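# Lift plastic card from box and hold it aloft

## Task

Pick the plastic card up from the top of the box and keep it motionless above the table, held between two opposing sides of the hand, with every part of the card raised at least three finger-widths above where it rested on the box. While the card is airborne, the hand must never press its opposite edges together hard enough that a real card would bend; doing so is an immediate failure. At the end, no hand motor may still show moving in hand_stopped_by, or the task fails.

## Robot and tools

Robot: one arm carrying a five-finger right hand. The hand point sits 0.05 m in front of the palm, where the index pad meets the thumb tip in a pinch. Its own axes: +z runs along the straightened fingers, +y points out of the palm, +x runs across the palm away from the thumb. Straight fingers extend 0.06 to 0.07 m past the point along +z. Across the palm the hand spans 0.08 m on the little-finger side, and on the thumb side 0.02 m (thumb turned fully in front) up to 0.09 m. A wrist bracket on the little-finger side sits 0.03 m beyond the point along +y and 0.11 m across the palm; it can collide. Tilting the hand shifts the point slightly.

Scene frame: origin on the table top below the arm base, +z up, +y to the left when facing +x. Results report end_effector_position (m), end_effector_quat_wxyz and velocities (m/s, rad/s) in this frame; the printed position may be off, more so at long reach. "Hand target" is the pose the controller is currently driving toward. "pose unreachable" means the clearance check (which treats the base mount as arm) altered or blocked the command.

ROW (used by both moving tools): 14 numbers, each in [-1, 1], one list for the single arm: dx, dy, dz, rx, ry, rz, little, ring, middle, index, thumb_bend, thumb_turn, force_limit, speed. The first six are an offset (not a pose) in the hand point's own axes, relative to the hand point's measured pose at the start of the action (for a call's first action, the last pose a result reported). 1.0 equals 0.6 m or 180 degrees; rx, ry, rz form one rotation vector. Fingers and thumb_bend: +1 straight/open, -1 fully curled. thumb_turn: +1 beside the palm, -1 in front of the palm facing the fingers. A pinch is roughly index -0.22, thumb_bend -0.75, thumb_turn -0.57. force_limit maps -1..+1 to about 0..10 N fingertip force (0..15 N for the two thumb motors) and only stops closing motors. speed maps -1..+1 to nearly zero..full; full speed crosses a finger's whole range in 0.6 s. hand_measured, hand_stopped_by and hand_load_n use this same motor order.

execute_actions(actions): a list of actions; each action is a table of up to 15 rows, one per 1/30 s step; a short table repeats its last row to fill 15 steps. Every row is measured from the action's start pose, not the previous row. An empty list just returns state and images. Each step's command is clipped to within 100 mm and 16 degrees of the measured pose; position wins over orientation if both can't be met; after an action the arm continues at most to the last clipped pose, so send the remainder next. Commands lag about 0.17 s.

move(target, speed, stop_force, blocking): target is one 14-number row, offset from the pose in the scene's latest result showing one. Straight path at speed m/s (0.002 to 0.5, default 0.25; turning up to twice that in rad/s), lasting 0.5 to 10 s (cut off at 10 s). It does not avoid obstacles and may overshoot speed, especially with a near-straight arm. Hand numbers are sent at the start. stop_force (N, 13 to 80, not allowed in the first 0.2 s) ends the path when the wrist sensor sees that much extra push against the motion for 2 steps; the arm backs to its pose 2 steps earlier and holds, possibly pressing up to twice as hard briefly. It is measured along the target line in start axes, so don't rely on it during rotations; omit it when moving away from something you press on. Use it only with a very slow speed. blocking=false returns after 0.5 s (not with stop_force); then poll with wait(0) or call stop before other commands. The move: line reports the ending (done, contact, held, off_target, moving, fault) and limits (paced = clipped, held = some steps blocked, after which it may speed up), plus distance to target.

wait(seconds 0 to 10): lets time pass holding the last command. stop(): brakes a running move. zoom_image(camera, region [x0,y0,x1,y1], at most 504x504): closer look at cam_high or cam_wrist (both 504x504, returned in that order). show_instructions(): reference images. finished_scene(scene): ends the numbered scene and reports success; irreversible.

Hand behaviour: a motor starts only when its target changes (by 0.01 or more), runs until the target or until closing load reaches force_limit, then locks (holds 15 N or more). If blocked it reads moving for the would-be travel time, then stalled. fault means dead for the scene. Resend the same numbers to keep a grip; to squeeze harder raise force_limit and send a target further closed than hand_measured; to loosen, send a more open target. Close at speed -0.9 or lower for a gentle grip, since fast fingers overshoot. A lost grip shows as loads dropping near 0. For a whole-hand wrap (objects 0.035 to 0.08 m) turn the thumb in front first.

Wrist force/torque lines are in hand axes, include noise (SD up to 3.4 N) and offset (within about 5.5 N), saturate near 100 N; "no reading" is normal at start.

Avoid: contact torque at joint limits (pan/lift 297, elbow 135, wrists 48.6 N m) or 150 N external force, which freezes the arm 10 s; pushing a stiff arm past contact; dropping, slamming or knocking anything off the table; squeezing the card edge to edge; finishing with any motor still moving. Motors heating to 85 °C brake the arm. Loose objects may get brief pushes. Joint ranges: pan ±3.142, elbow 0 to 3.142, others ±6.283 rad.

Each tool is called after ">>>" as name([rows], argument=value, ...), one row to a line, values as JSON.

Reference images:

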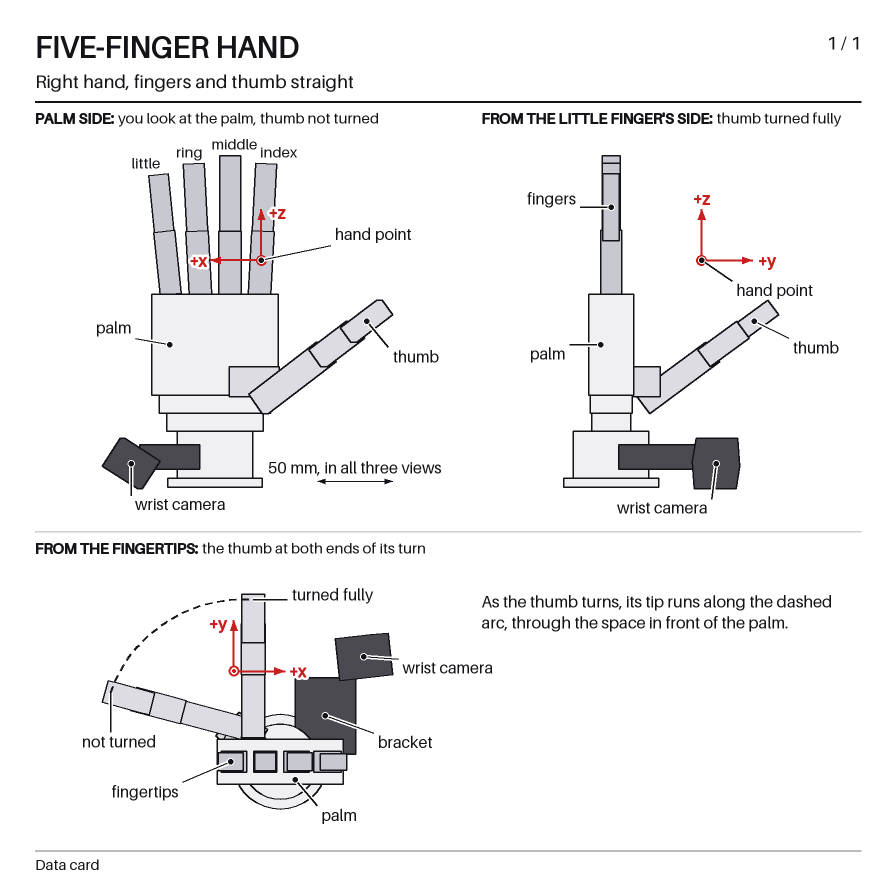

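## Session

>>> execute_actions(actions=[])

Scene clock: 0.00 s.
end_effector_position=(+0.7052, -0.0759, +0.1671) hand_measured=(+1.000, +1.000, +1.000, +1.000, +1.000, +1.000) hand_load_n=(+0.0, +0.0, +0.0, +0.0, +0.0, +0.0) hand_stopped_by=(target, target, target, target, target, target) hand_force_limit=0.00 hand_speed=-0.80 end_effector_quat_wxyz=(+0.037, -0.315, +0.948, +0.038) end_effector_velocity=(-0.000, +0.001, -0.001) end_effector_angular_velocity=(+0.001, +0.001, +0.000)
Joint positions: [-0.478 -0.983  1.544  1.015  1.464 -2.689]
Joint velocities: [ 0.     0.     0.001 -0.    -0.    -0.   ]
Motor temperatures (°C, as the motors report them): [20 22 23 29 25 30]
Wrist force (N, on the end effector, along its own x y z axes, offset not removed): no reading
Wrist torque (N m, same axes, about the end effector's origin, offset not removed): no reading
Hand target: +0.705, -0.076, +0.167; +0.037, -0.315, +0.948, +0.038

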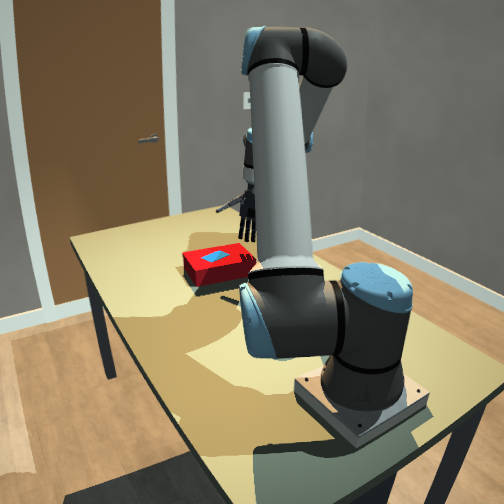

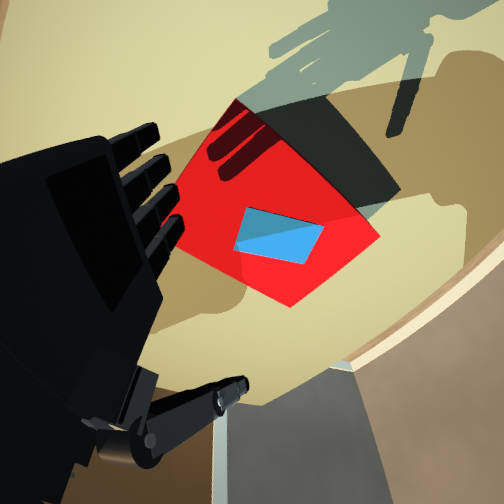

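>>> move(target=[0,0.13,0.03,0,0,0,1,1,1,1,1,1,0,0])

Scene clock: 2.20 s.
end_effector_position=(+0.6593, -0.0120, +0.1533) hand_measured=(+1.000, +1.000, +1.000, +1.000, +1.000, +1.000) hand_load_n=(+0.0, +0.0, +0.0, +0.0, +0.0, +0.0) hand_stopped_by=(target, target, target, target, target, target) hand_force_limit=0.00 hand_speed=0.00 end_effector_quat_wxyz=(+0.037, -0.315, +0.948, +0.038) end_effector_velocity=(-0.001, +0.001, -0.001) end_effector_angular_velocity=(+0.001, +0.001, +0.000)
Joint positions: [-0.423 -1.051  1.687  0.935  1.464 -2.633]
Joint velocities: [ 0.001  0.     0.003 -0.002  0.     0.001]
Motor temperatures (°C, as the motors report them): [20 22 23 29 25 30]
Wrist force (N, on the end effector, along its own x y z axes, offset not removed): [1.9 -0.5 -3.9]
Wrist torque (N m, same axes, about the end effector's origin, offset not removed): [0.32 0.24 -0.09]
Hand target: +0.659, -0.012, +0.153; +0.037, -0.315, +0.948, +0.038
Off the commanded pose: 0.000 m, 0 deg.
move: done

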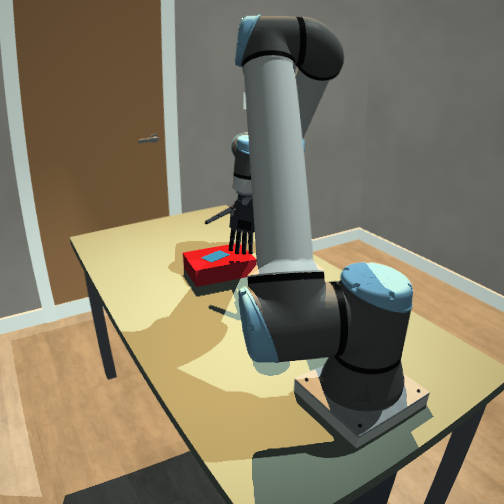

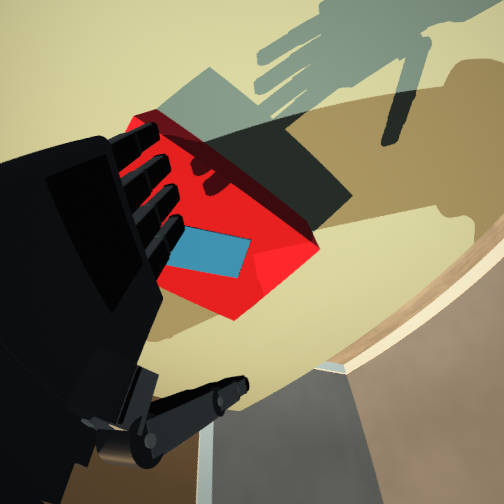

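>>> move(target=[0,0,0.1,0,0,0,1,1,1,1,1,1,0,0], speed=0.02, stop_force=13)

Scene clock: 3.97 s.
end_effector_position=(+0.6600, -0.0099, +0.1342) hand_measured=(+1.000, +1.000, +1.000, +1.000, +1.000, +1.000) hand_load_n=(+0.0, +0.0, +0.0, +0.0, +0.0, +0.0) hand_stopped_by=(target, target, target, target, target, target) hand_force_limit=0.00 hand_speed=0.00 end_effector_quat_wxyz=(+0.037, -0.315, +0.948, +0.038) end_effector_velocity=(-0.000, -0.000, +0.003) end_effector_angular_velocity=(+0.000, +0.001, -0.001)
Joint positions: [-0.419 -1.032  1.696  0.906  1.464 -2.63 ]
Joint velocities: [-0.001 -0.003 -0.002  0.005 -0.    -0.   ]
Motor temperatures (°C, as the motors report them): [20 22 23 29 25 30]
Wrist force (N, on the end effector, along its own x y z axes, offset not removed): [4.2 -2.0 -48.0]
Wrist torque (N m, same axes, about the end effector's origin, offset not removed): [3.12 1.44 0.11]
Hand target: +0.660, -0.010, +0.135; +0.037, -0.315, +0.948, +0.038
Off the commanded pose: 0.041 m, 0 deg.
move: contact

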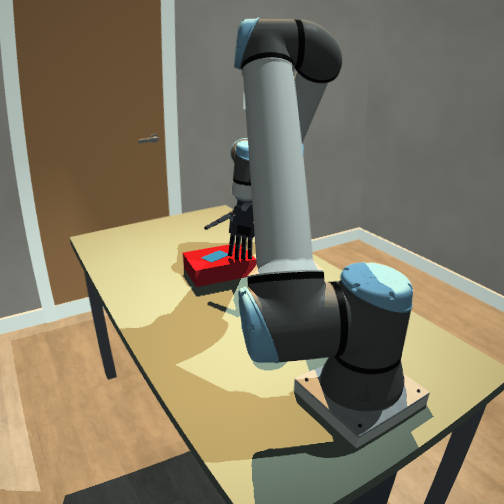

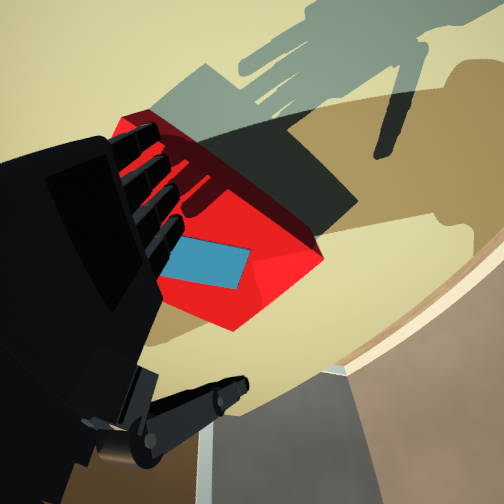

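>>> move(target=[-0.015,0.05,-0.02,0,0,0,-1,-1,-1,1,1,1,0,1])

>>> move(target=[0,0,0.05,0,0,0,-1,-1,-1,1,1,1,0,1], speed=0.01, stop_force=13)

Scene clock: 5.93 s.
end_effector_position=(+0.6487, +0.0182, +0.1485) hand_measured=(-1.000, -1.000, -1.000, +1.000, +1.000, +1.000) hand_load_n=(+0.0, +0.0, +0.0, +0.0, +0.0, +0.0) hand_stopped_by=(target, target, target, target, target, target) hand_force_limit=0.00 hand_speed=1.00 end_effector_quat_wxyz=(+0.037, -0.315, +0.948, +0.038) end_effector_velocity=(+0.000, +0.000, +0.001) end_effector_angular_velocity=(-0.000, -0.002, -0.000)
Joint positions: [-0.386 -1.067  1.722  0.912  1.464 -2.596]
Joint velocities: [ 0.001 -0.002  0.     0.    -0.     0.001]
Motor temperatures (°C, as the motors report them): [20 22 23 29 25 30]
Wrist force (N, on the end effector, along its own x y z axes, offset not removed): [2.1 -3.8 -4.5]
Wrist torque (N m, same axes, about the end effector's origin, offset not removed): [-0.18 0.25 -0.22]
Hand target: +0.649, +0.018, +0.149; +0.037, -0.315, +0.948, +0.038
Off the commanded pose: 0.000 m, 0 deg.
move: done

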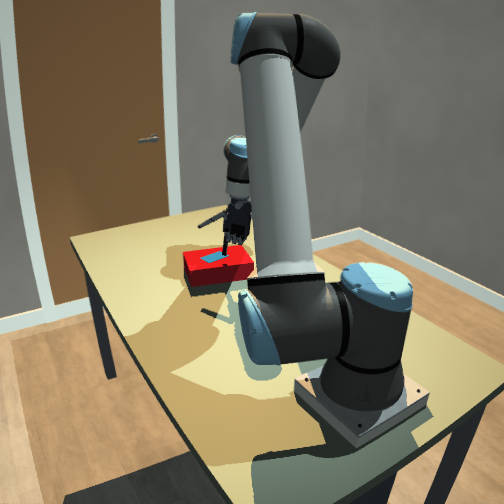

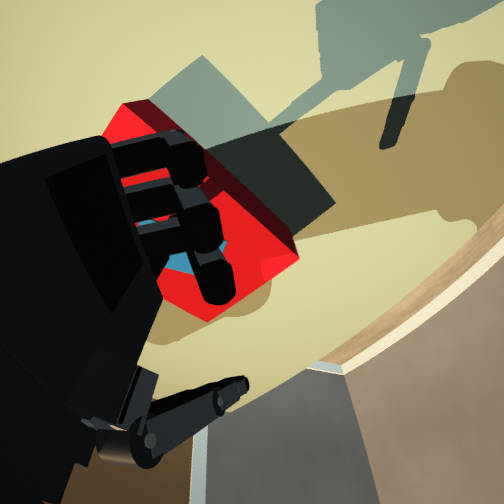

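Scene clock: 8.40 s.
end_effector_position=(+0.6496, +0.0203, +0.1277) hand_measured=(-1.000, -1.000, -1.000, +1.000, +1.000, +1.000) hand_load_n=(+0.0, +0.0, +0.0, +0.0, +0.0, +0.0) hand_stopped_by=(target, target, target, target, target, target) hand_force_limit=0.00 hand_speed=1.00 end_effector_quat_wxyz=(+0.037, -0.315, +0.948, +0.038) end_effector_velocity=(-0.001, -0.000, +0.002) end_effector_angular_velocity=(+0.000, +0.001, -0.001)
Joint positions: [-0.382 -1.045  1.731  0.88   1.464 -2.592]
Joint velocities: [-0.001 -0.003 -0.     0.004 -0.     0.   ]
Motor temperatures (°C, as the motors report them): [20 22 23 29 25 30]
Wrist force (N, on the end effector, along its own x y z axes, offset not removed): [1.0 -3.9 -20.6]
Wrist torque (N m, same axes, about the end effector's origin, offset not removed): [1.03 0.67 -0.24]
Hand target: +0.650, +0.020, +0.128; +0.037, -0.315, +0.948, +0.038
Off the commanded pose: 0.009 m, 0 deg.
move: contact

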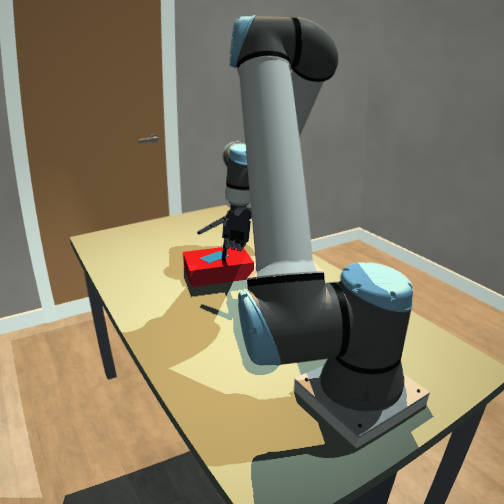

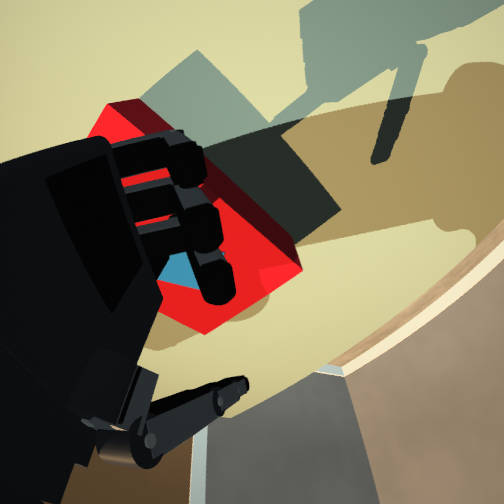

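>>> move(target=[0,0.07,0,0,0,0,-1,-1,-1,1,1,1,0,1], speed=0.02)

>>> move(target=[0,0,-0.08,0,0,0,-1,-1,-1,1,1,1,0,1])

Scene clock: 11.40 s.
end_effector_position=(+0.6245, +0.0537, +0.1299) hand_measured=(-1.000, -1.000, -1.000, +1.000, +1.000, +1.000) hand_load_n=(+0.0, +0.0, +0.0, +0.0, +0.0, +0.0) hand_stopped_by=(target, target, target, target, target, target) hand_force_limit=0.00 hand_speed=1.00 end_effector_quat_wxyz=(+0.037, -0.315, +0.948, +0.039) end_effector_velocity=(-0.002, +0.002, -0.001) end_effector_angular_velocity=(+0.001, +0.002, -0.001)
Joint positions: [-0.346 -1.085  1.792  0.855  1.464 -2.556]
Joint velocities: [ 0.001 -0.001  0.004 -0.001 -0.     0.002]
Motor temperatures (°C, as the motors report them): [20 22 23 29 25 30]
Wrist force (N, on the end effector, along its own x y z axes, offset not removed): [0.8 -2.0 -4.9]
Wrist torque (N m, same axes, about the end effector's origin, offset not removed): [0.12 0.48 -0.18]
Hand target: +0.624, +0.054, +0.130; +0.037, -0.315, +0.948, +0.039
Off the commanded pose: 0.000 m, 0 deg.
move: done

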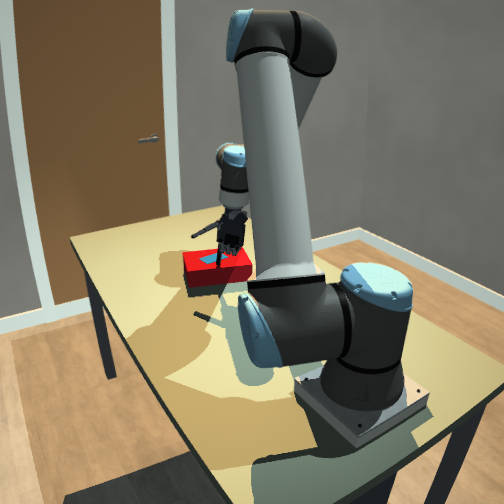

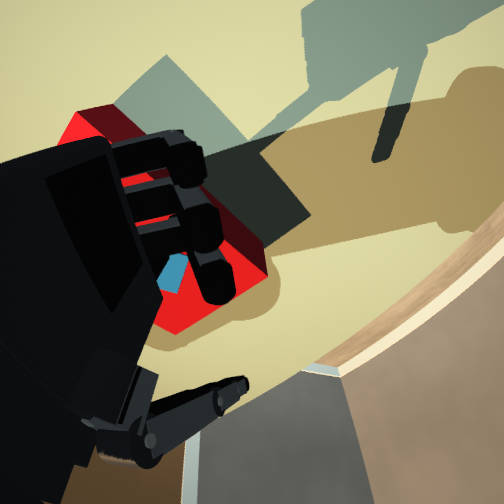

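Scene clock: 12.27 s.
end_effector_position=(+0.6224, +0.0490, +0.1775) hand_measured=(-1.000, -1.000, -1.000, +1.000, +1.000, +1.000) hand_load_n=(+0.0, +0.0, +0.0, +0.0, +0.0, +0.0) hand_stopped_by=(target, target, target, target, target, target) hand_force_limit=0.00 hand_speed=1.00 end_effector_quat_wxyz=(+0.037, -0.315, +0.948, +0.038) end_effector_velocity=(+0.000, -0.000, +0.002) end_effector_angular_velocity=(+0.000, -0.000, +0.000)
Joint positions: [-0.354 -1.136  1.769  0.931  1.464 -2.564]
Joint velocities: [-0.    -0.002 -0.001  0.003 -0.    -0.001]
Motor temperatures (°C, as the motors report them): [20 22 23 29 25 30]
Wrist force (N, on the end effector, along its own x y z axes, offset not removed): [1.3 -1.7 -5.3]
Wrist torque (N m, same axes, about the end effector's origin, offset not removed): [0.21 0.32 -0.16]
Hand target: +0.622, +0.049, +0.178; +0.037, -0.315, +0.948, +0.038
Off the commanded pose: 0.000 m, 0 deg.
move: done

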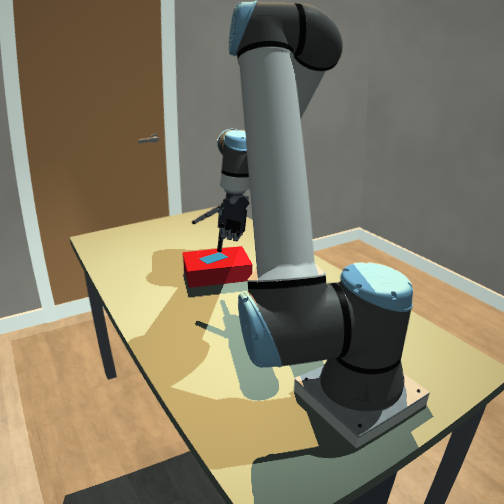

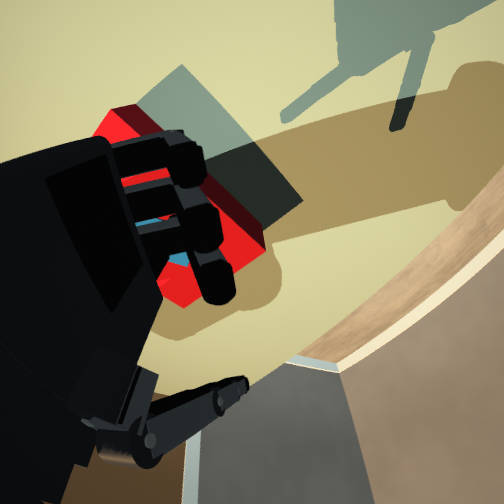

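>>> move(target=[0.05,-0.12,0.06,0,0,0,-1,-1,-1,1,1,1,0,1])

>>> move(target=[0,0,0.05,0,0,0,-1,-1,-1,1,1,1,0,1], speed=0.01, stop_force=13)

>>> move(target=[0,0.05,0,0,0,0,-1,-1,-1,1,1,1,0,1], speed=0.02)

>>> move(target=[0,0,-0.15,0,0,0,1,1,1,1,1,1,0,1])

Scene clock: 14.13 s.
end_effector_position=(+0.6431, -0.0227, +0.1351) hand_measured=(-1.000, -1.000, -1.000, +1.000, +1.000, +1.000) hand_load_n=(+0.0, +0.0, +0.0, +0.0, +0.0, +0.0) hand_stopped_by=(target, target, target, target, target, target) hand_force_limit=0.00 hand_speed=1.00 end_effector_quat_wxyz=(+0.037, -0.315, +0.948, +0.038) end_effector_velocity=(+0.001, -0.002, -0.000) end_effector_angular_velocity=(-0.000, -0.001, -0.000)
Joint positions: [-0.448 -1.052  1.728  0.897  1.464 -2.659]
Joint velocities: [-0.002  0.001 -0.002 -0.    -0.    -0.002]
Motor temperatures (°C, as the motors report them): [20 22 23 29 25 30]
Wrist force (N, on the end effector, along its own x y z axes, offset not removed): [0.0 -2.1 -4.6]
Wrist torque (N m, same axes, about the end effector's origin, offset not removed): [0.09 0.55 -0.29]
Hand target: +0.643, -0.023, +0.135; +0.037, -0.315, +0.948, +0.038
Off the commanded pose: 0.000 m, 0 deg.
move: done

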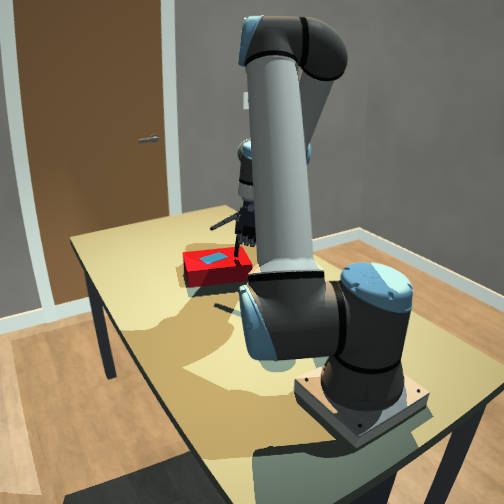

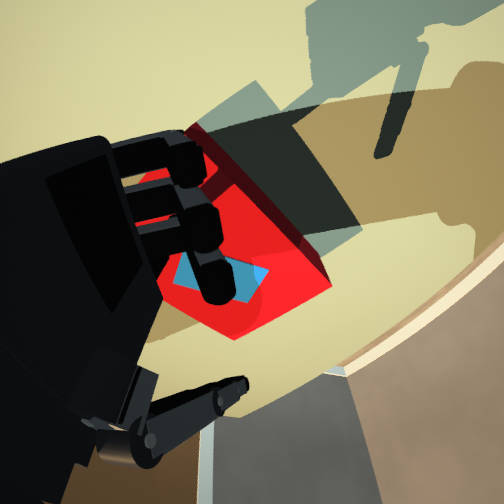

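Scene clock: 15.27 s.
end_effector_position=(+0.6434, -0.0219, +0.1275) hand_measured=(-1.000, -1.000, -1.000, +1.000, +1.000, +1.000) hand_load_n=(+0.0, +0.0, +0.0, +0.0, +0.0, +0.0) hand_stopped_by=(target, target, target, target, target, target) hand_force_limit=0.00 hand_speed=1.00 end_effector_quat_wxyz=(+0.037, -0.315, +0.948, +0.038) end_effector_velocity=(-0.001, +0.000, +0.002) end_effector_angular_velocity=(+0.000, +0.001, -0.000)
Joint positions: [-0.447 -1.044  1.732  0.885  1.464 -2.658]
Joint velocities: [ 0.    -0.003  0.     0.004  0.     0.   ]
Motor temperatures (°C, as the motors report them): [20 22 23 29 25 30]
Wrist force (N, on the end effector, along its own x y z axes, offset not removed): [3.3 -5.2 -26.9]
Wrist torque (N m, same axes, about the end effector's origin, offset not removed): [1.25 0.44 -0.07]
Hand target: +0.643, -0.022, +0.128; +0.037, -0.315, +0.948, +0.038
Off the commanded pose: 0.022 m, 0 deg.
move: contact

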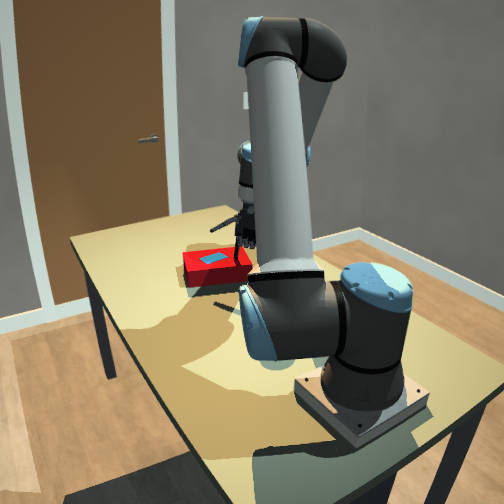

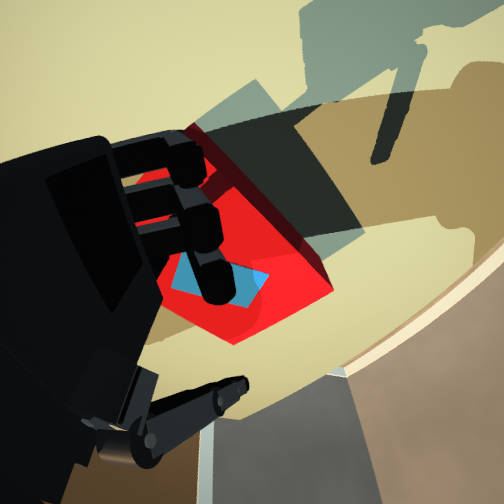

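Scene clock: 17.03 s.
end_effector_position=(+0.6255, +0.0019, +0.1290) hand_measured=(-1.000, -1.000, -1.000, +1.000, +1.000, +1.000) hand_load_n=(+0.0, +0.0, +0.0, +0.0, +0.0, +0.0) hand_stopped_by=(target, target, target, target, target, target) hand_force_limit=0.00 hand_speed=1.00 end_effector_quat_wxyz=(+0.037, -0.315, +0.948, +0.038) end_effector_velocity=(-0.001, +0.001, -0.000) end_effector_angular_velocity=(-0.000, -0.001, -0.001)
Joint positions: [-0.424 -1.074  1.779  0.866  1.464 -2.635]
Joint velocities: [ 0.001 -0.002  0.004 -0.002  0.     0.002]
Motor temperatures (°C, as the motors report them): [20 22 23 29 25 30]
Wrist force (N, on the end effector, along its own x y z axes, offset not removed): [-0.1 -1.0 -2.7]
Wrist torque (N m, same axes, about the end effector's origin, offset not removed): [0.18 0.50 -0.21]
Hand target: +0.625, +0.002, +0.129; +0.037, -0.315, +0.948, +0.038
Off the commanded pose: 0.000 m, 0 deg.
move: done

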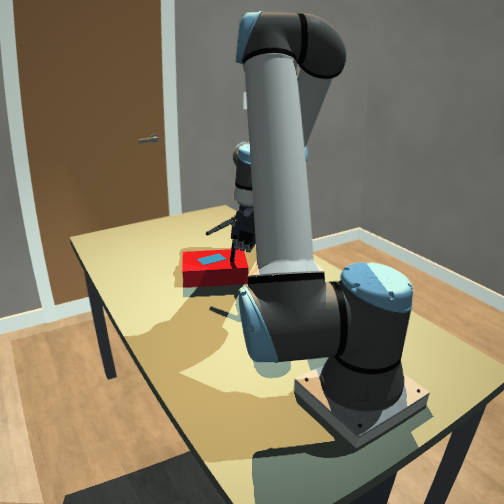

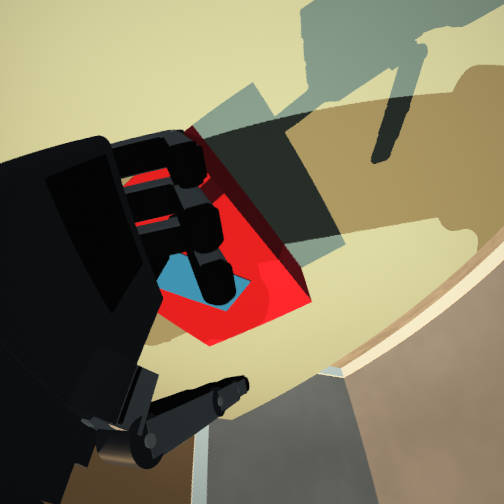

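Scene clock: 17.97 s.
end_effector_position=(+0.6216, -0.0068, +0.2183) hand_measured=(+1.000, +1.000, +1.000, +1.000, +1.000, +1.000) hand_load_n=(+0.0, +0.0, +0.0, +0.0, +0.0, +0.0) hand_stopped_by=(target, target, target, target, target, target) hand_force_limit=0.00 hand_speed=1.00 end_effector_quat_wxyz=(+0.037, -0.315, +0.948, +0.038) end_effector_velocity=(-0.000, -0.001, +0.003) end_effector_angular_velocity=(-0.000, -0.000, -0.001)
Joint positions: [-0.44  -1.165  1.729  1.009  1.464 -2.651]
Joint velocities: [-0.001 -0.003 -0.001  0.004  0.    -0.001]
Motor temperatures (°C, as the motors report them): [20 22 23 29 25 30]
Wrist force (N, on the end effector, along its own x y z axes, offset not removed): [-0.6 -1.4 -4.7]
Wrist torque (N m, same axes, about the end effector's origin, offset not removed): [0.22 0.69 -0.36]
Hand target: +0.622, -0.007, +0.219; +0.037, -0.315, +0.948, +0.038
Off the commanded pose: 0.000 m, 0 deg.
move: done

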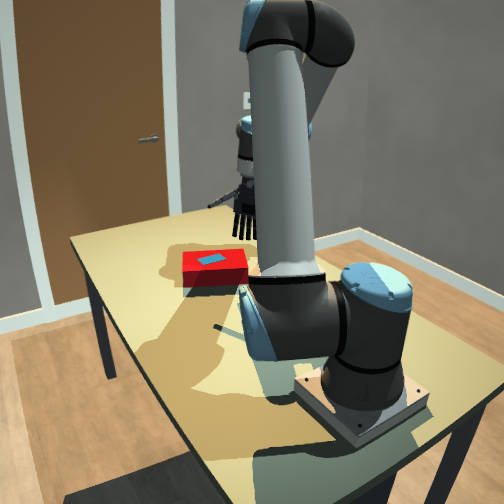

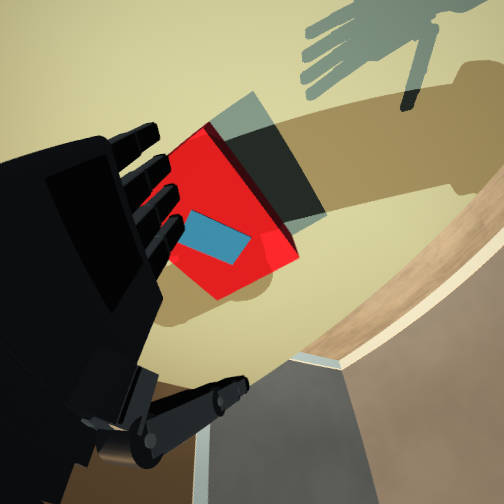

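>>> move(target=[0,0,0,0,0,-0.35,0.3,0.3,0.3,0.3,1,-1,-0.8,1])

Scene clock: 22.60 s.
end_effector_position=(+0.6215, -0.0066, +0.2184) hand_measured=(+0.300, +0.300, +0.300, +0.300, +1.000, -1.000) hand_load_n=(+0.0, +0.0, +0.0, +0.0, +0.0, +0.0) hand_stopped_by=(target, target, target, target, target, target) hand_force_limit=-0.80 hand_speed=1.00 end_effector_quat_wxyz=(-0.051, +0.763, -0.644, -0.014) end_effector_velocity=(-0.000, -0.000, +0.001) end_effector_angular_velocity=(-0.000, -0.002, +0.009)
Joint positions: [-0.34  -1.103  1.617  1.048  1.464 -3.649]
Joint velocities: [ 0.    -0.001  0.     0.    -0.001 -0.009]
Motor temperatures (°C, as the motors report them): [20 22 23 29 25 30]
Wrist force (N, on the end effector, along its own x y z axes, offset not removed): [3.4 -3.5 -4.4]
Wrist torque (N m, same axes, about the end effector's origin, offset not removed): [-0.12 -0.01 -0.16]
Hand target: +0.622, -0.007, +0.218; -0.051, +0.763, -0.644, -0.014
Off the commanded pose: 0.000 m, 0 deg.
move: done

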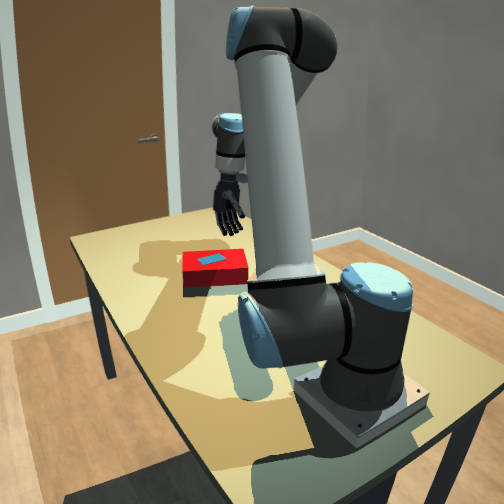

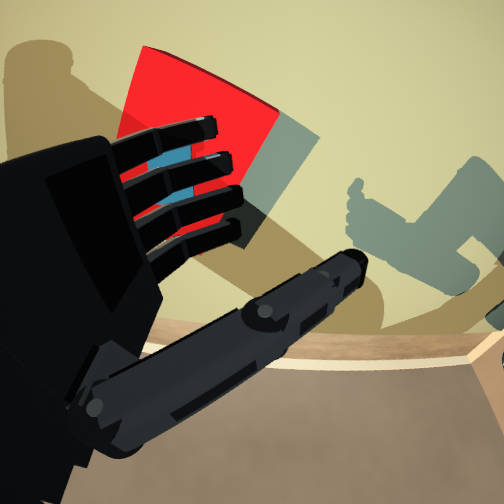

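>>> move(target=[0,-0.065,0.11,0,0,0,0.3,0.3,0.3,0.3,1,-1,-0.8,1])

Scene clock: 24.67 s.
end_effector_position=(+0.6628, +0.0063, +0.1552) hand_measured=(+0.300, +0.300, +0.300, +0.300, +1.000, -1.000) hand_load_n=(+0.0, +0.0, +0.0, +0.0, +0.0, +0.0) hand_stopped_by=(target, target, target, target, target, target) hand_force_limit=-0.80 hand_speed=1.00 end_effector_quat_wxyz=(-0.052, +0.763, -0.644, -0.014) end_effector_velocity=(+0.001, +0.001, -0.002) end_effector_angular_velocity=(-0.000, +0.002, +0.001)
Joint positions: [-0.303 -0.992  1.565  0.985  1.464 -3.611]
Joint velocities: [ 0.001  0.003 -0.001 -0.001  0.001  0.001]
Motor temperatures (°C, as the motors report them): [20 22 23 29 25 30]
Wrist force (N, on the end effector, along its own x y z axes, offset not removed): [0.0 -0.9 -2.8]
Wrist torque (N m, same axes, about the end effector's origin, offset not removed): [0.19 0.45 -0.31]
Hand target: +0.663, +0.006, +0.155; -0.052, +0.763, -0.644, -0.014
Off the commanded pose: 0.000 m, 0 deg.
move: done

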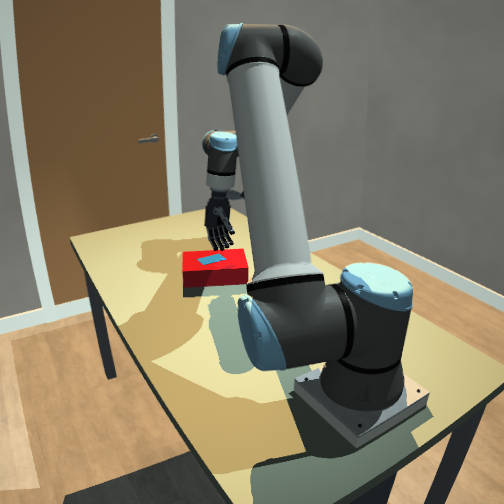

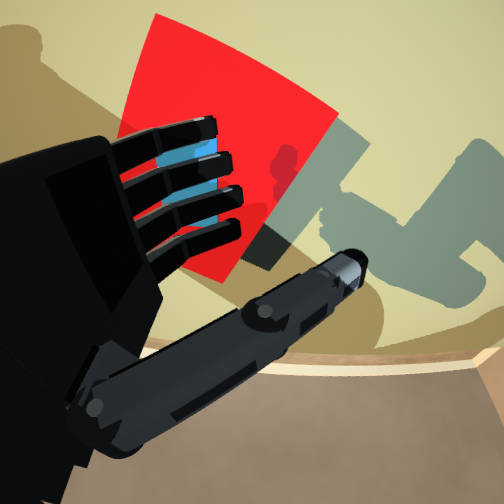

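>>> move(target=[0,0,0.1,0,0,0,0.3,0.3,0.3,0.3,1,-1,-0.8,1], speed=0.015, stop_force=13)

Scene clock: 28.73 s.
end_effector_position=(+0.6648, +0.0110, +0.1088) hand_measured=(+0.300, +0.300, +0.298, +0.300, +1.000, -1.000) hand_load_n=(+0.0, -1.0, -7.5, +0.0, +0.0, +0.0) hand_stopped_by=(target, target, target, target, target, target) hand_force_limit=-0.80 hand_speed=1.00 end_effector_quat_wxyz=(-0.052, +0.763, -0.644, -0.014) end_effector_velocity=(-0.001, +0.000, +0.003) end_effector_angular_velocity=(+0.001, +0.003, -0.001)
Joint positions: [-0.296 -0.947  1.585  0.919  1.464 -3.604]
Joint velocities: [-0.001 -0.003  0.001  0.005 -0.    -0.   ]
Motor temperatures (°C, as the motors report them): [20 22 23 29 25 30]
Wrist force (N, on the end effector, along its own x y z axes, offset not removed): [2.6 -5.9 -20.2]
Wrist torque (N m, same axes, about the end effector's origin, offset not removed): [0.89 0.76 -0.26]
Hand target: +0.665, +0.011, +0.109; -0.052, +0.763, -0.644, -0.014
Off the commanded pose: 0.013 m, 0 deg.
move: contact

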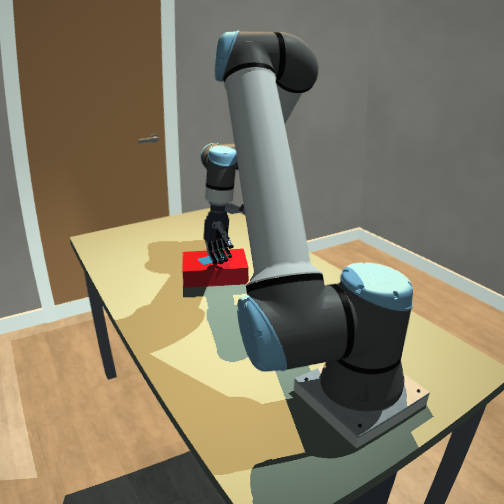

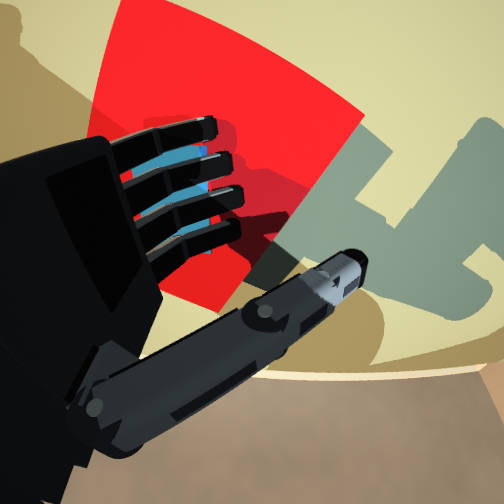

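>>> move(target=[0,-0.09,-0.05,0.2,0,0,0.2,0.2,0.2,0.2,1,-1,-0.8,1])

>>> move(target=[0,-0.08,0.11,0,0,0,0.2,0.2,0.2,0.2,1,-1,-0.8,1], speed=0.015, stop_force=13)

Scene clock: 31.47 s.
end_effector_position=(+0.7166, +0.0170, +0.1421) hand_measured=(+0.200, +0.200, +0.200, +0.200, +1.000, -1.000) hand_load_n=(+0.0, +0.0, +0.0, +0.0, +0.0, +0.0) hand_stopped_by=(target, target, target, target, target, target) hand_force_limit=-0.80 hand_speed=1.00 end_effector_quat_wxyz=(-0.285, +0.710, -0.617, +0.185) end_effector_velocity=(+0.001, +0.000, -0.000) end_effector_angular_velocity=(+0.002, -0.010, -0.001)
Joint positions: [-0.385 -1.196  1.838  0.351  1.167 -3.543]
Joint velocities: [-0.001 -0.003  0.005 -0.012 -0.005  0.004]
Motor temperatures (°C, as the motors report them): [20 22 23 29 25 30]
Wrist force (N, on the end effector, along its own x y z axes, offset not removed): [-0.5 -0.7 -2.9]
Wrist torque (N m, same axes, about the end effector's origin, offset not removed): [0.23 0.57 -0.31]
Hand target: +0.717, +0.017, +0.142; -0.285, +0.710, -0.617, +0.186
Off the commanded pose: 0.000 m, 0 deg.
move: done

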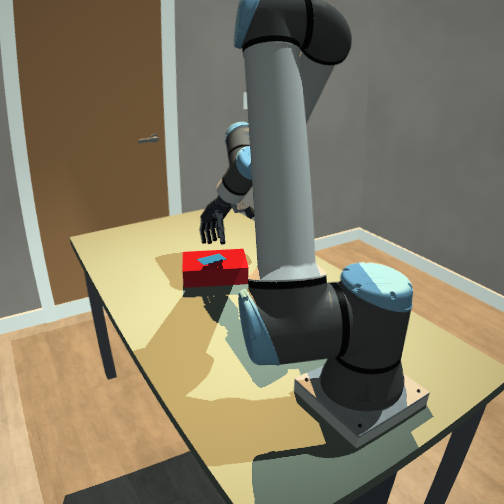

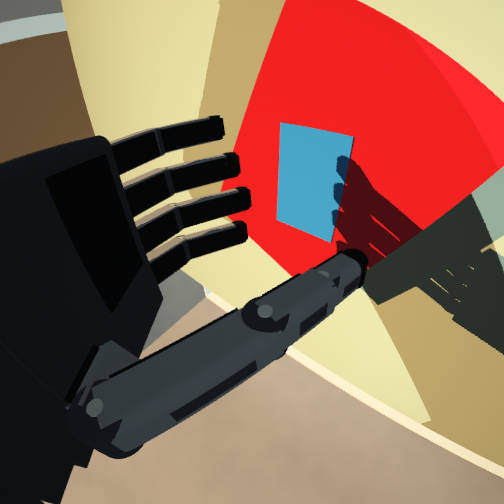

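Scene clock: 37.17 s.
end_effector_position=(+0.7940, +0.0324, +0.1217) hand_measured=(+0.200, +0.200, +0.200, +0.200, +1.000, -1.000) hand_load_n=(+0.0, +0.0, +0.0, +0.0, +0.0, +0.0) hand_stopped_by=(target, target, target, target, target, target) hand_force_limit=-0.80 hand_speed=1.00 end_effector_quat_wxyz=(-0.285, +0.710, -0.617, +0.185) end_effector_velocity=(+0.001, +0.001, -0.001) end_effector_angular_velocity=(+0.000, +0.000, +0.001)
Joint positions: [-0.319 -1.074  1.687  0.357  1.203 -3.483]
Joint velocities: [ 0.002  0.003 -0.003  0.001  0.001  0.001]
Motor temperatures (°C, as the motors report them): [20 22 23 29 25 30]
Wrist force (N, on the end effector, along its own x y z axes, offset not removed): [1.5 -2.6 -5.0]
Wrist torque (N m, same axes, about the end effector's origin, offset not removed): [0.12 0.24 -0.12]
Hand target: +0.794, +0.032, +0.122; -0.285, +0.710, -0.617, +0.185
Off the commanded pose: 0.000 m, 0 deg.
move: done

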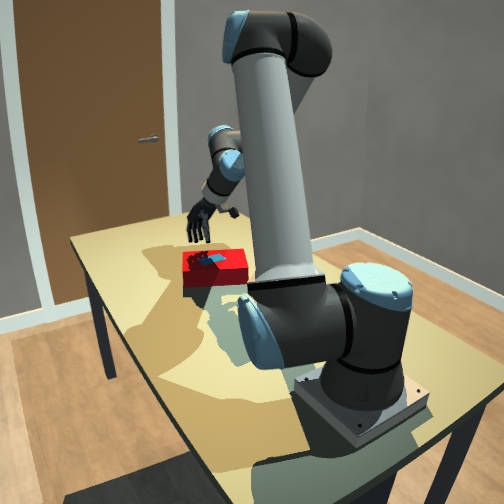

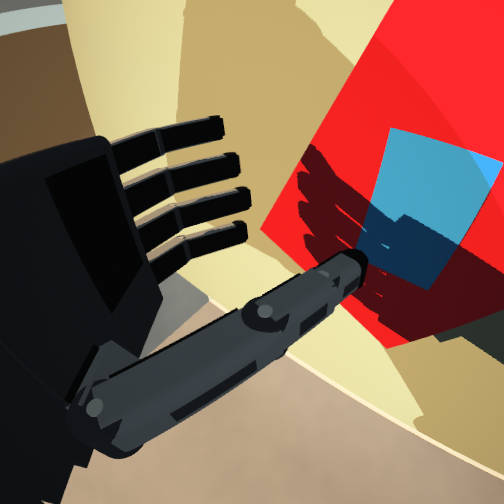

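>>> move(target=[0,0.10,-0.074,0,0,0,0.2,0.2,0.2,0.2,1,-1,-0.8,1])

>>> move(target=[0,0.059,0.081,0,0,0,0.2,0.2,0.2,0.2,1,-1,-0.8,1], speed=0.015, stop_force=13)

Scene clock: 49.90 s.
end_effector_position=(+0.7206, +0.0199, +0.1179) hand_measured=(+0.200, +0.200, +0.200, +0.200, +1.000, -1.000) hand_load_n=(+0.0, +0.0, +0.0, +0.0, +0.0, +0.0) hand_stopped_by=(target, target, target, target, target, target) hand_force_limit=-0.80 hand_speed=1.00 end_effector_quat_wxyz=(-0.285, +0.710, -0.617, +0.185) end_effector_velocity=(-0.002, -0.001, -0.001) end_effector_angular_velocity=(+0.000, +0.001, -0.001)
Joint positions: [-0.378 -1.166  1.846  0.311  1.171 -3.536]
Joint velocities: [-0.003 -0.001  0.004 -0.001 -0.001 -0.002]
Motor temperatures (°C, as the motors report them): [20 22 23 29 25 30]
Wrist force (N, on the end effector, along its own x y z axes, offset not removed): [0.3 -2.9 -3.5]
Wrist torque (N m, same axes, about the end effector's origin, offset not removed): [-0.19 0.45 -0.42]
Hand target: +0.720, +0.020, +0.118; -0.285, +0.710, -0.617, +0.185
Off the commanded pose: 0.000 m, 0 deg.
move: done

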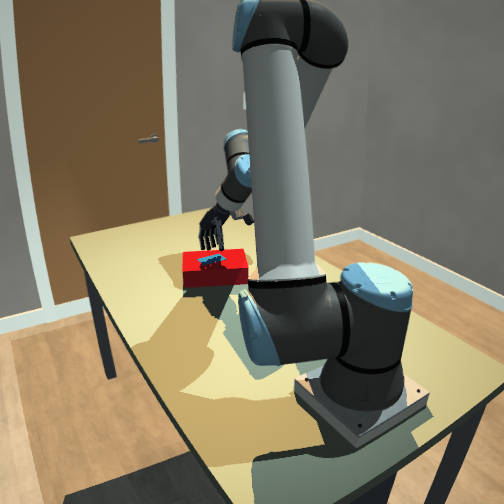

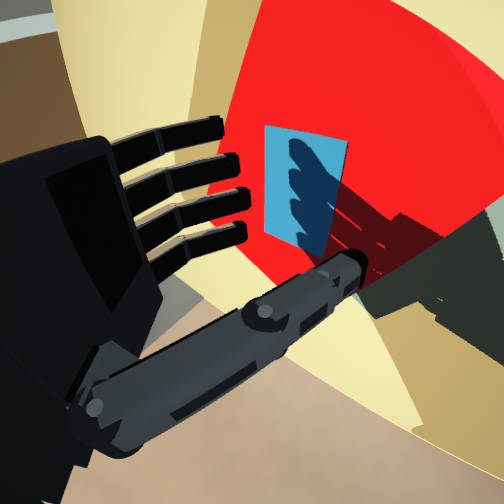

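Scene clock: 51.87 s.
end_effector_position=(+0.7216, +0.0224, +0.0941) hand_measured=(+0.200, +0.200, +0.200, +0.200, +1.000, -1.000) hand_load_n=(+0.0, +0.0, -4.0, +0.0, +0.0, +0.0) hand_stopped_by=(target, target, target, target, target, target) hand_force_limit=-0.80 hand_speed=1.00 end_effector_quat_wxyz=(-0.285, +0.710, -0.617, +0.185) end_effector_velocity=(-0.001, -0.000, +0.002) end_effector_angular_velocity=(+0.001, +0.004, -0.001)
Joint positions: [-0.373 -1.14   1.858  0.27   1.173 -3.532]
Joint velocities: [-0.001 -0.003 -0.     0.007  0.001  0.   ]
Motor temperatures (°C, as the motors report them): [20 22 23 29 25 30]
Wrist force (N, on the end effector, along its own x y z axes, offset not removed): [1.5 -24.3 -24.6]
Wrist torque (N m, same axes, about the end effector's origin, offset not removed): [1.08 1.02 -0.72]
Hand target: +0.722, +0.022, +0.095; -0.285, +0.710, -0.617, +0.185
Off the commanded pose: 0.036 m, 0 deg.
move: contact

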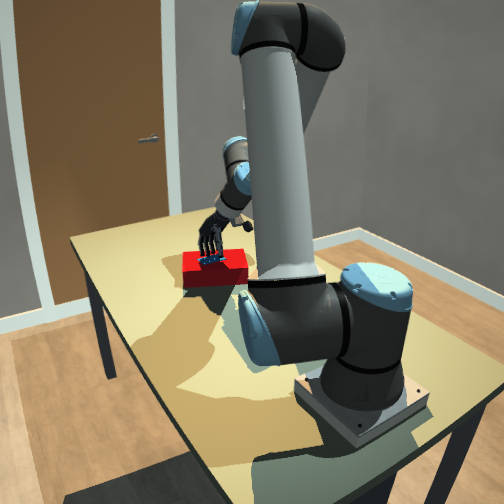

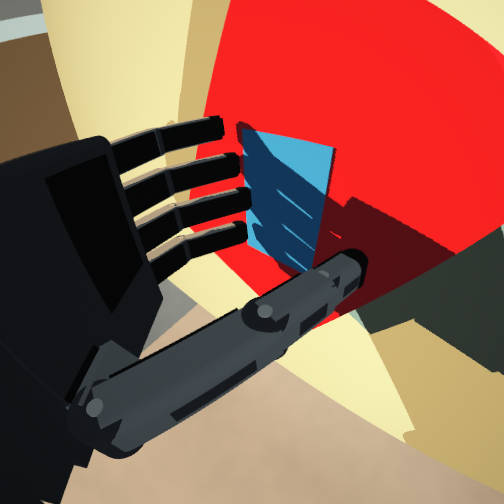

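>>> move(target=[-0.03,-0.002,-0.002,0,0,0,0.2,0.2,0.2,0.2,1,-1,-0.8,1], speed=0.02)

>>> move(target=[0,0,0,0,0,0,0.2,0.2,0.2,0.2,-0.5,-1,-0.6,-0.9])

Scene clock: 54.13 s.
end_effector_position=(+0.7188, +0.0397, +0.0974) hand_measured=(+0.200, +0.200, +0.200, +0.200, +1.000, -1.000) hand_load_n=(+0.0, +0.0, +0.0, +0.0, +0.0, +0.0) hand_stopped_by=(target, target, target, target, target, target) hand_force_limit=-0.80 hand_speed=1.00 end_effector_quat_wxyz=(-0.285, +0.710, -0.617, +0.185) end_effector_velocity=(-0.000, +0.002, +0.001) end_effector_angular_velocity=(-0.000, -0.001, -0.000)
Joint positions: [-0.347 -1.151  1.865  0.265  1.187 -3.508]
Joint velocities: [ 0.003 -0.002  0.001 -0.001  0.002  0.003]
Motor temperatures (°C, as the motors report them): [20 22 23 29 25 30]
Wrist force (N, on the end effector, along its own x y z axes, offset not removed): [-0.5 -1.5 -1.7]
Wrist torque (N m, same axes, about the end effector's origin, offset not removed): [-0.01 0.49 -0.29]
Hand target: +0.719, +0.040, +0.097; -0.285, +0.710, -0.617, +0.185
Off the commanded pose: 0.000 m, 0 deg.
move: done

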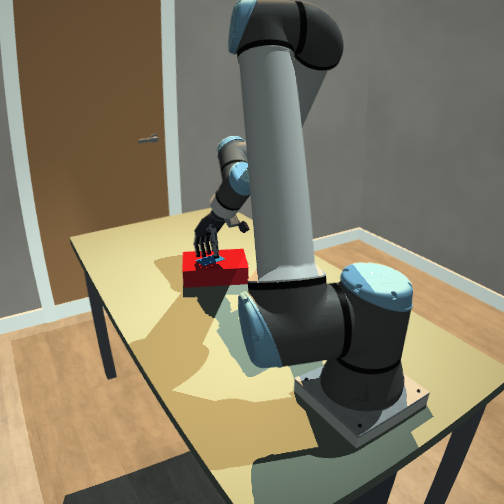

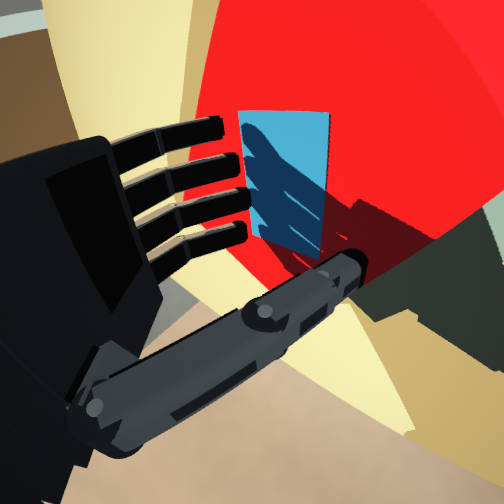

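Scene clock: 59.13 s.
end_effector_position=(+0.7188, +0.0397, +0.0974) hand_measured=(+0.200, +0.200, +0.200, +0.200, +0.484, -1.000) hand_load_n=(+0.0, +0.0, +0.0, +0.0, +0.0, +0.0) hand_stopped_by=(target, target, target, target, moving, target) hand_force_limit=-0.60 hand_speed=-0.90 end_effector_quat_wxyz=(-0.285, +0.710, -0.617, +0.185) end_effector_velocity=(-0.000, +0.000, -0.000) end_effector_angular_velocity=(-0.000, +0.000, +0.001)
Joint positions: [-0.347 -1.151  1.865  0.265  1.187 -3.508]
Joint velocities: [ 0.001  0.     0.    -0.     0.     0.   ]
Motor temperatures (°C, as the motors report them): [20 22 23 29 25 30]
Wrist force (N, on the end effector, along its own x y z axes, offset not removed): [2.7 -1.6 -5.6]
Wrist torque (N m, same axes, about the end effector's origin, offset not removed): [0.21 0.21 -0.06]
Hand target: +0.719, +0.040, +0.097; -0.285, +0.710, -0.617, +0.185
Off the commanded pose: 0.000 m, 0 deg.
move: moving (no rest 5 s after the path's end)

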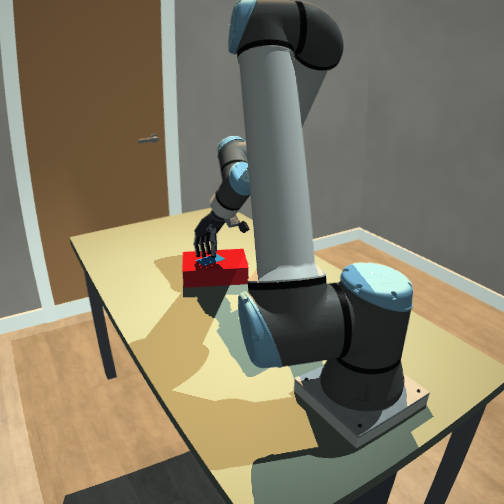

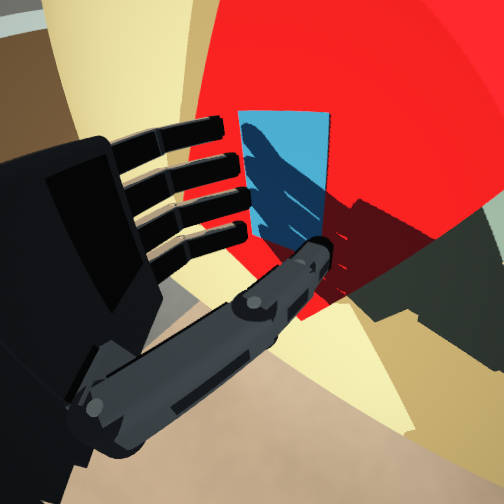

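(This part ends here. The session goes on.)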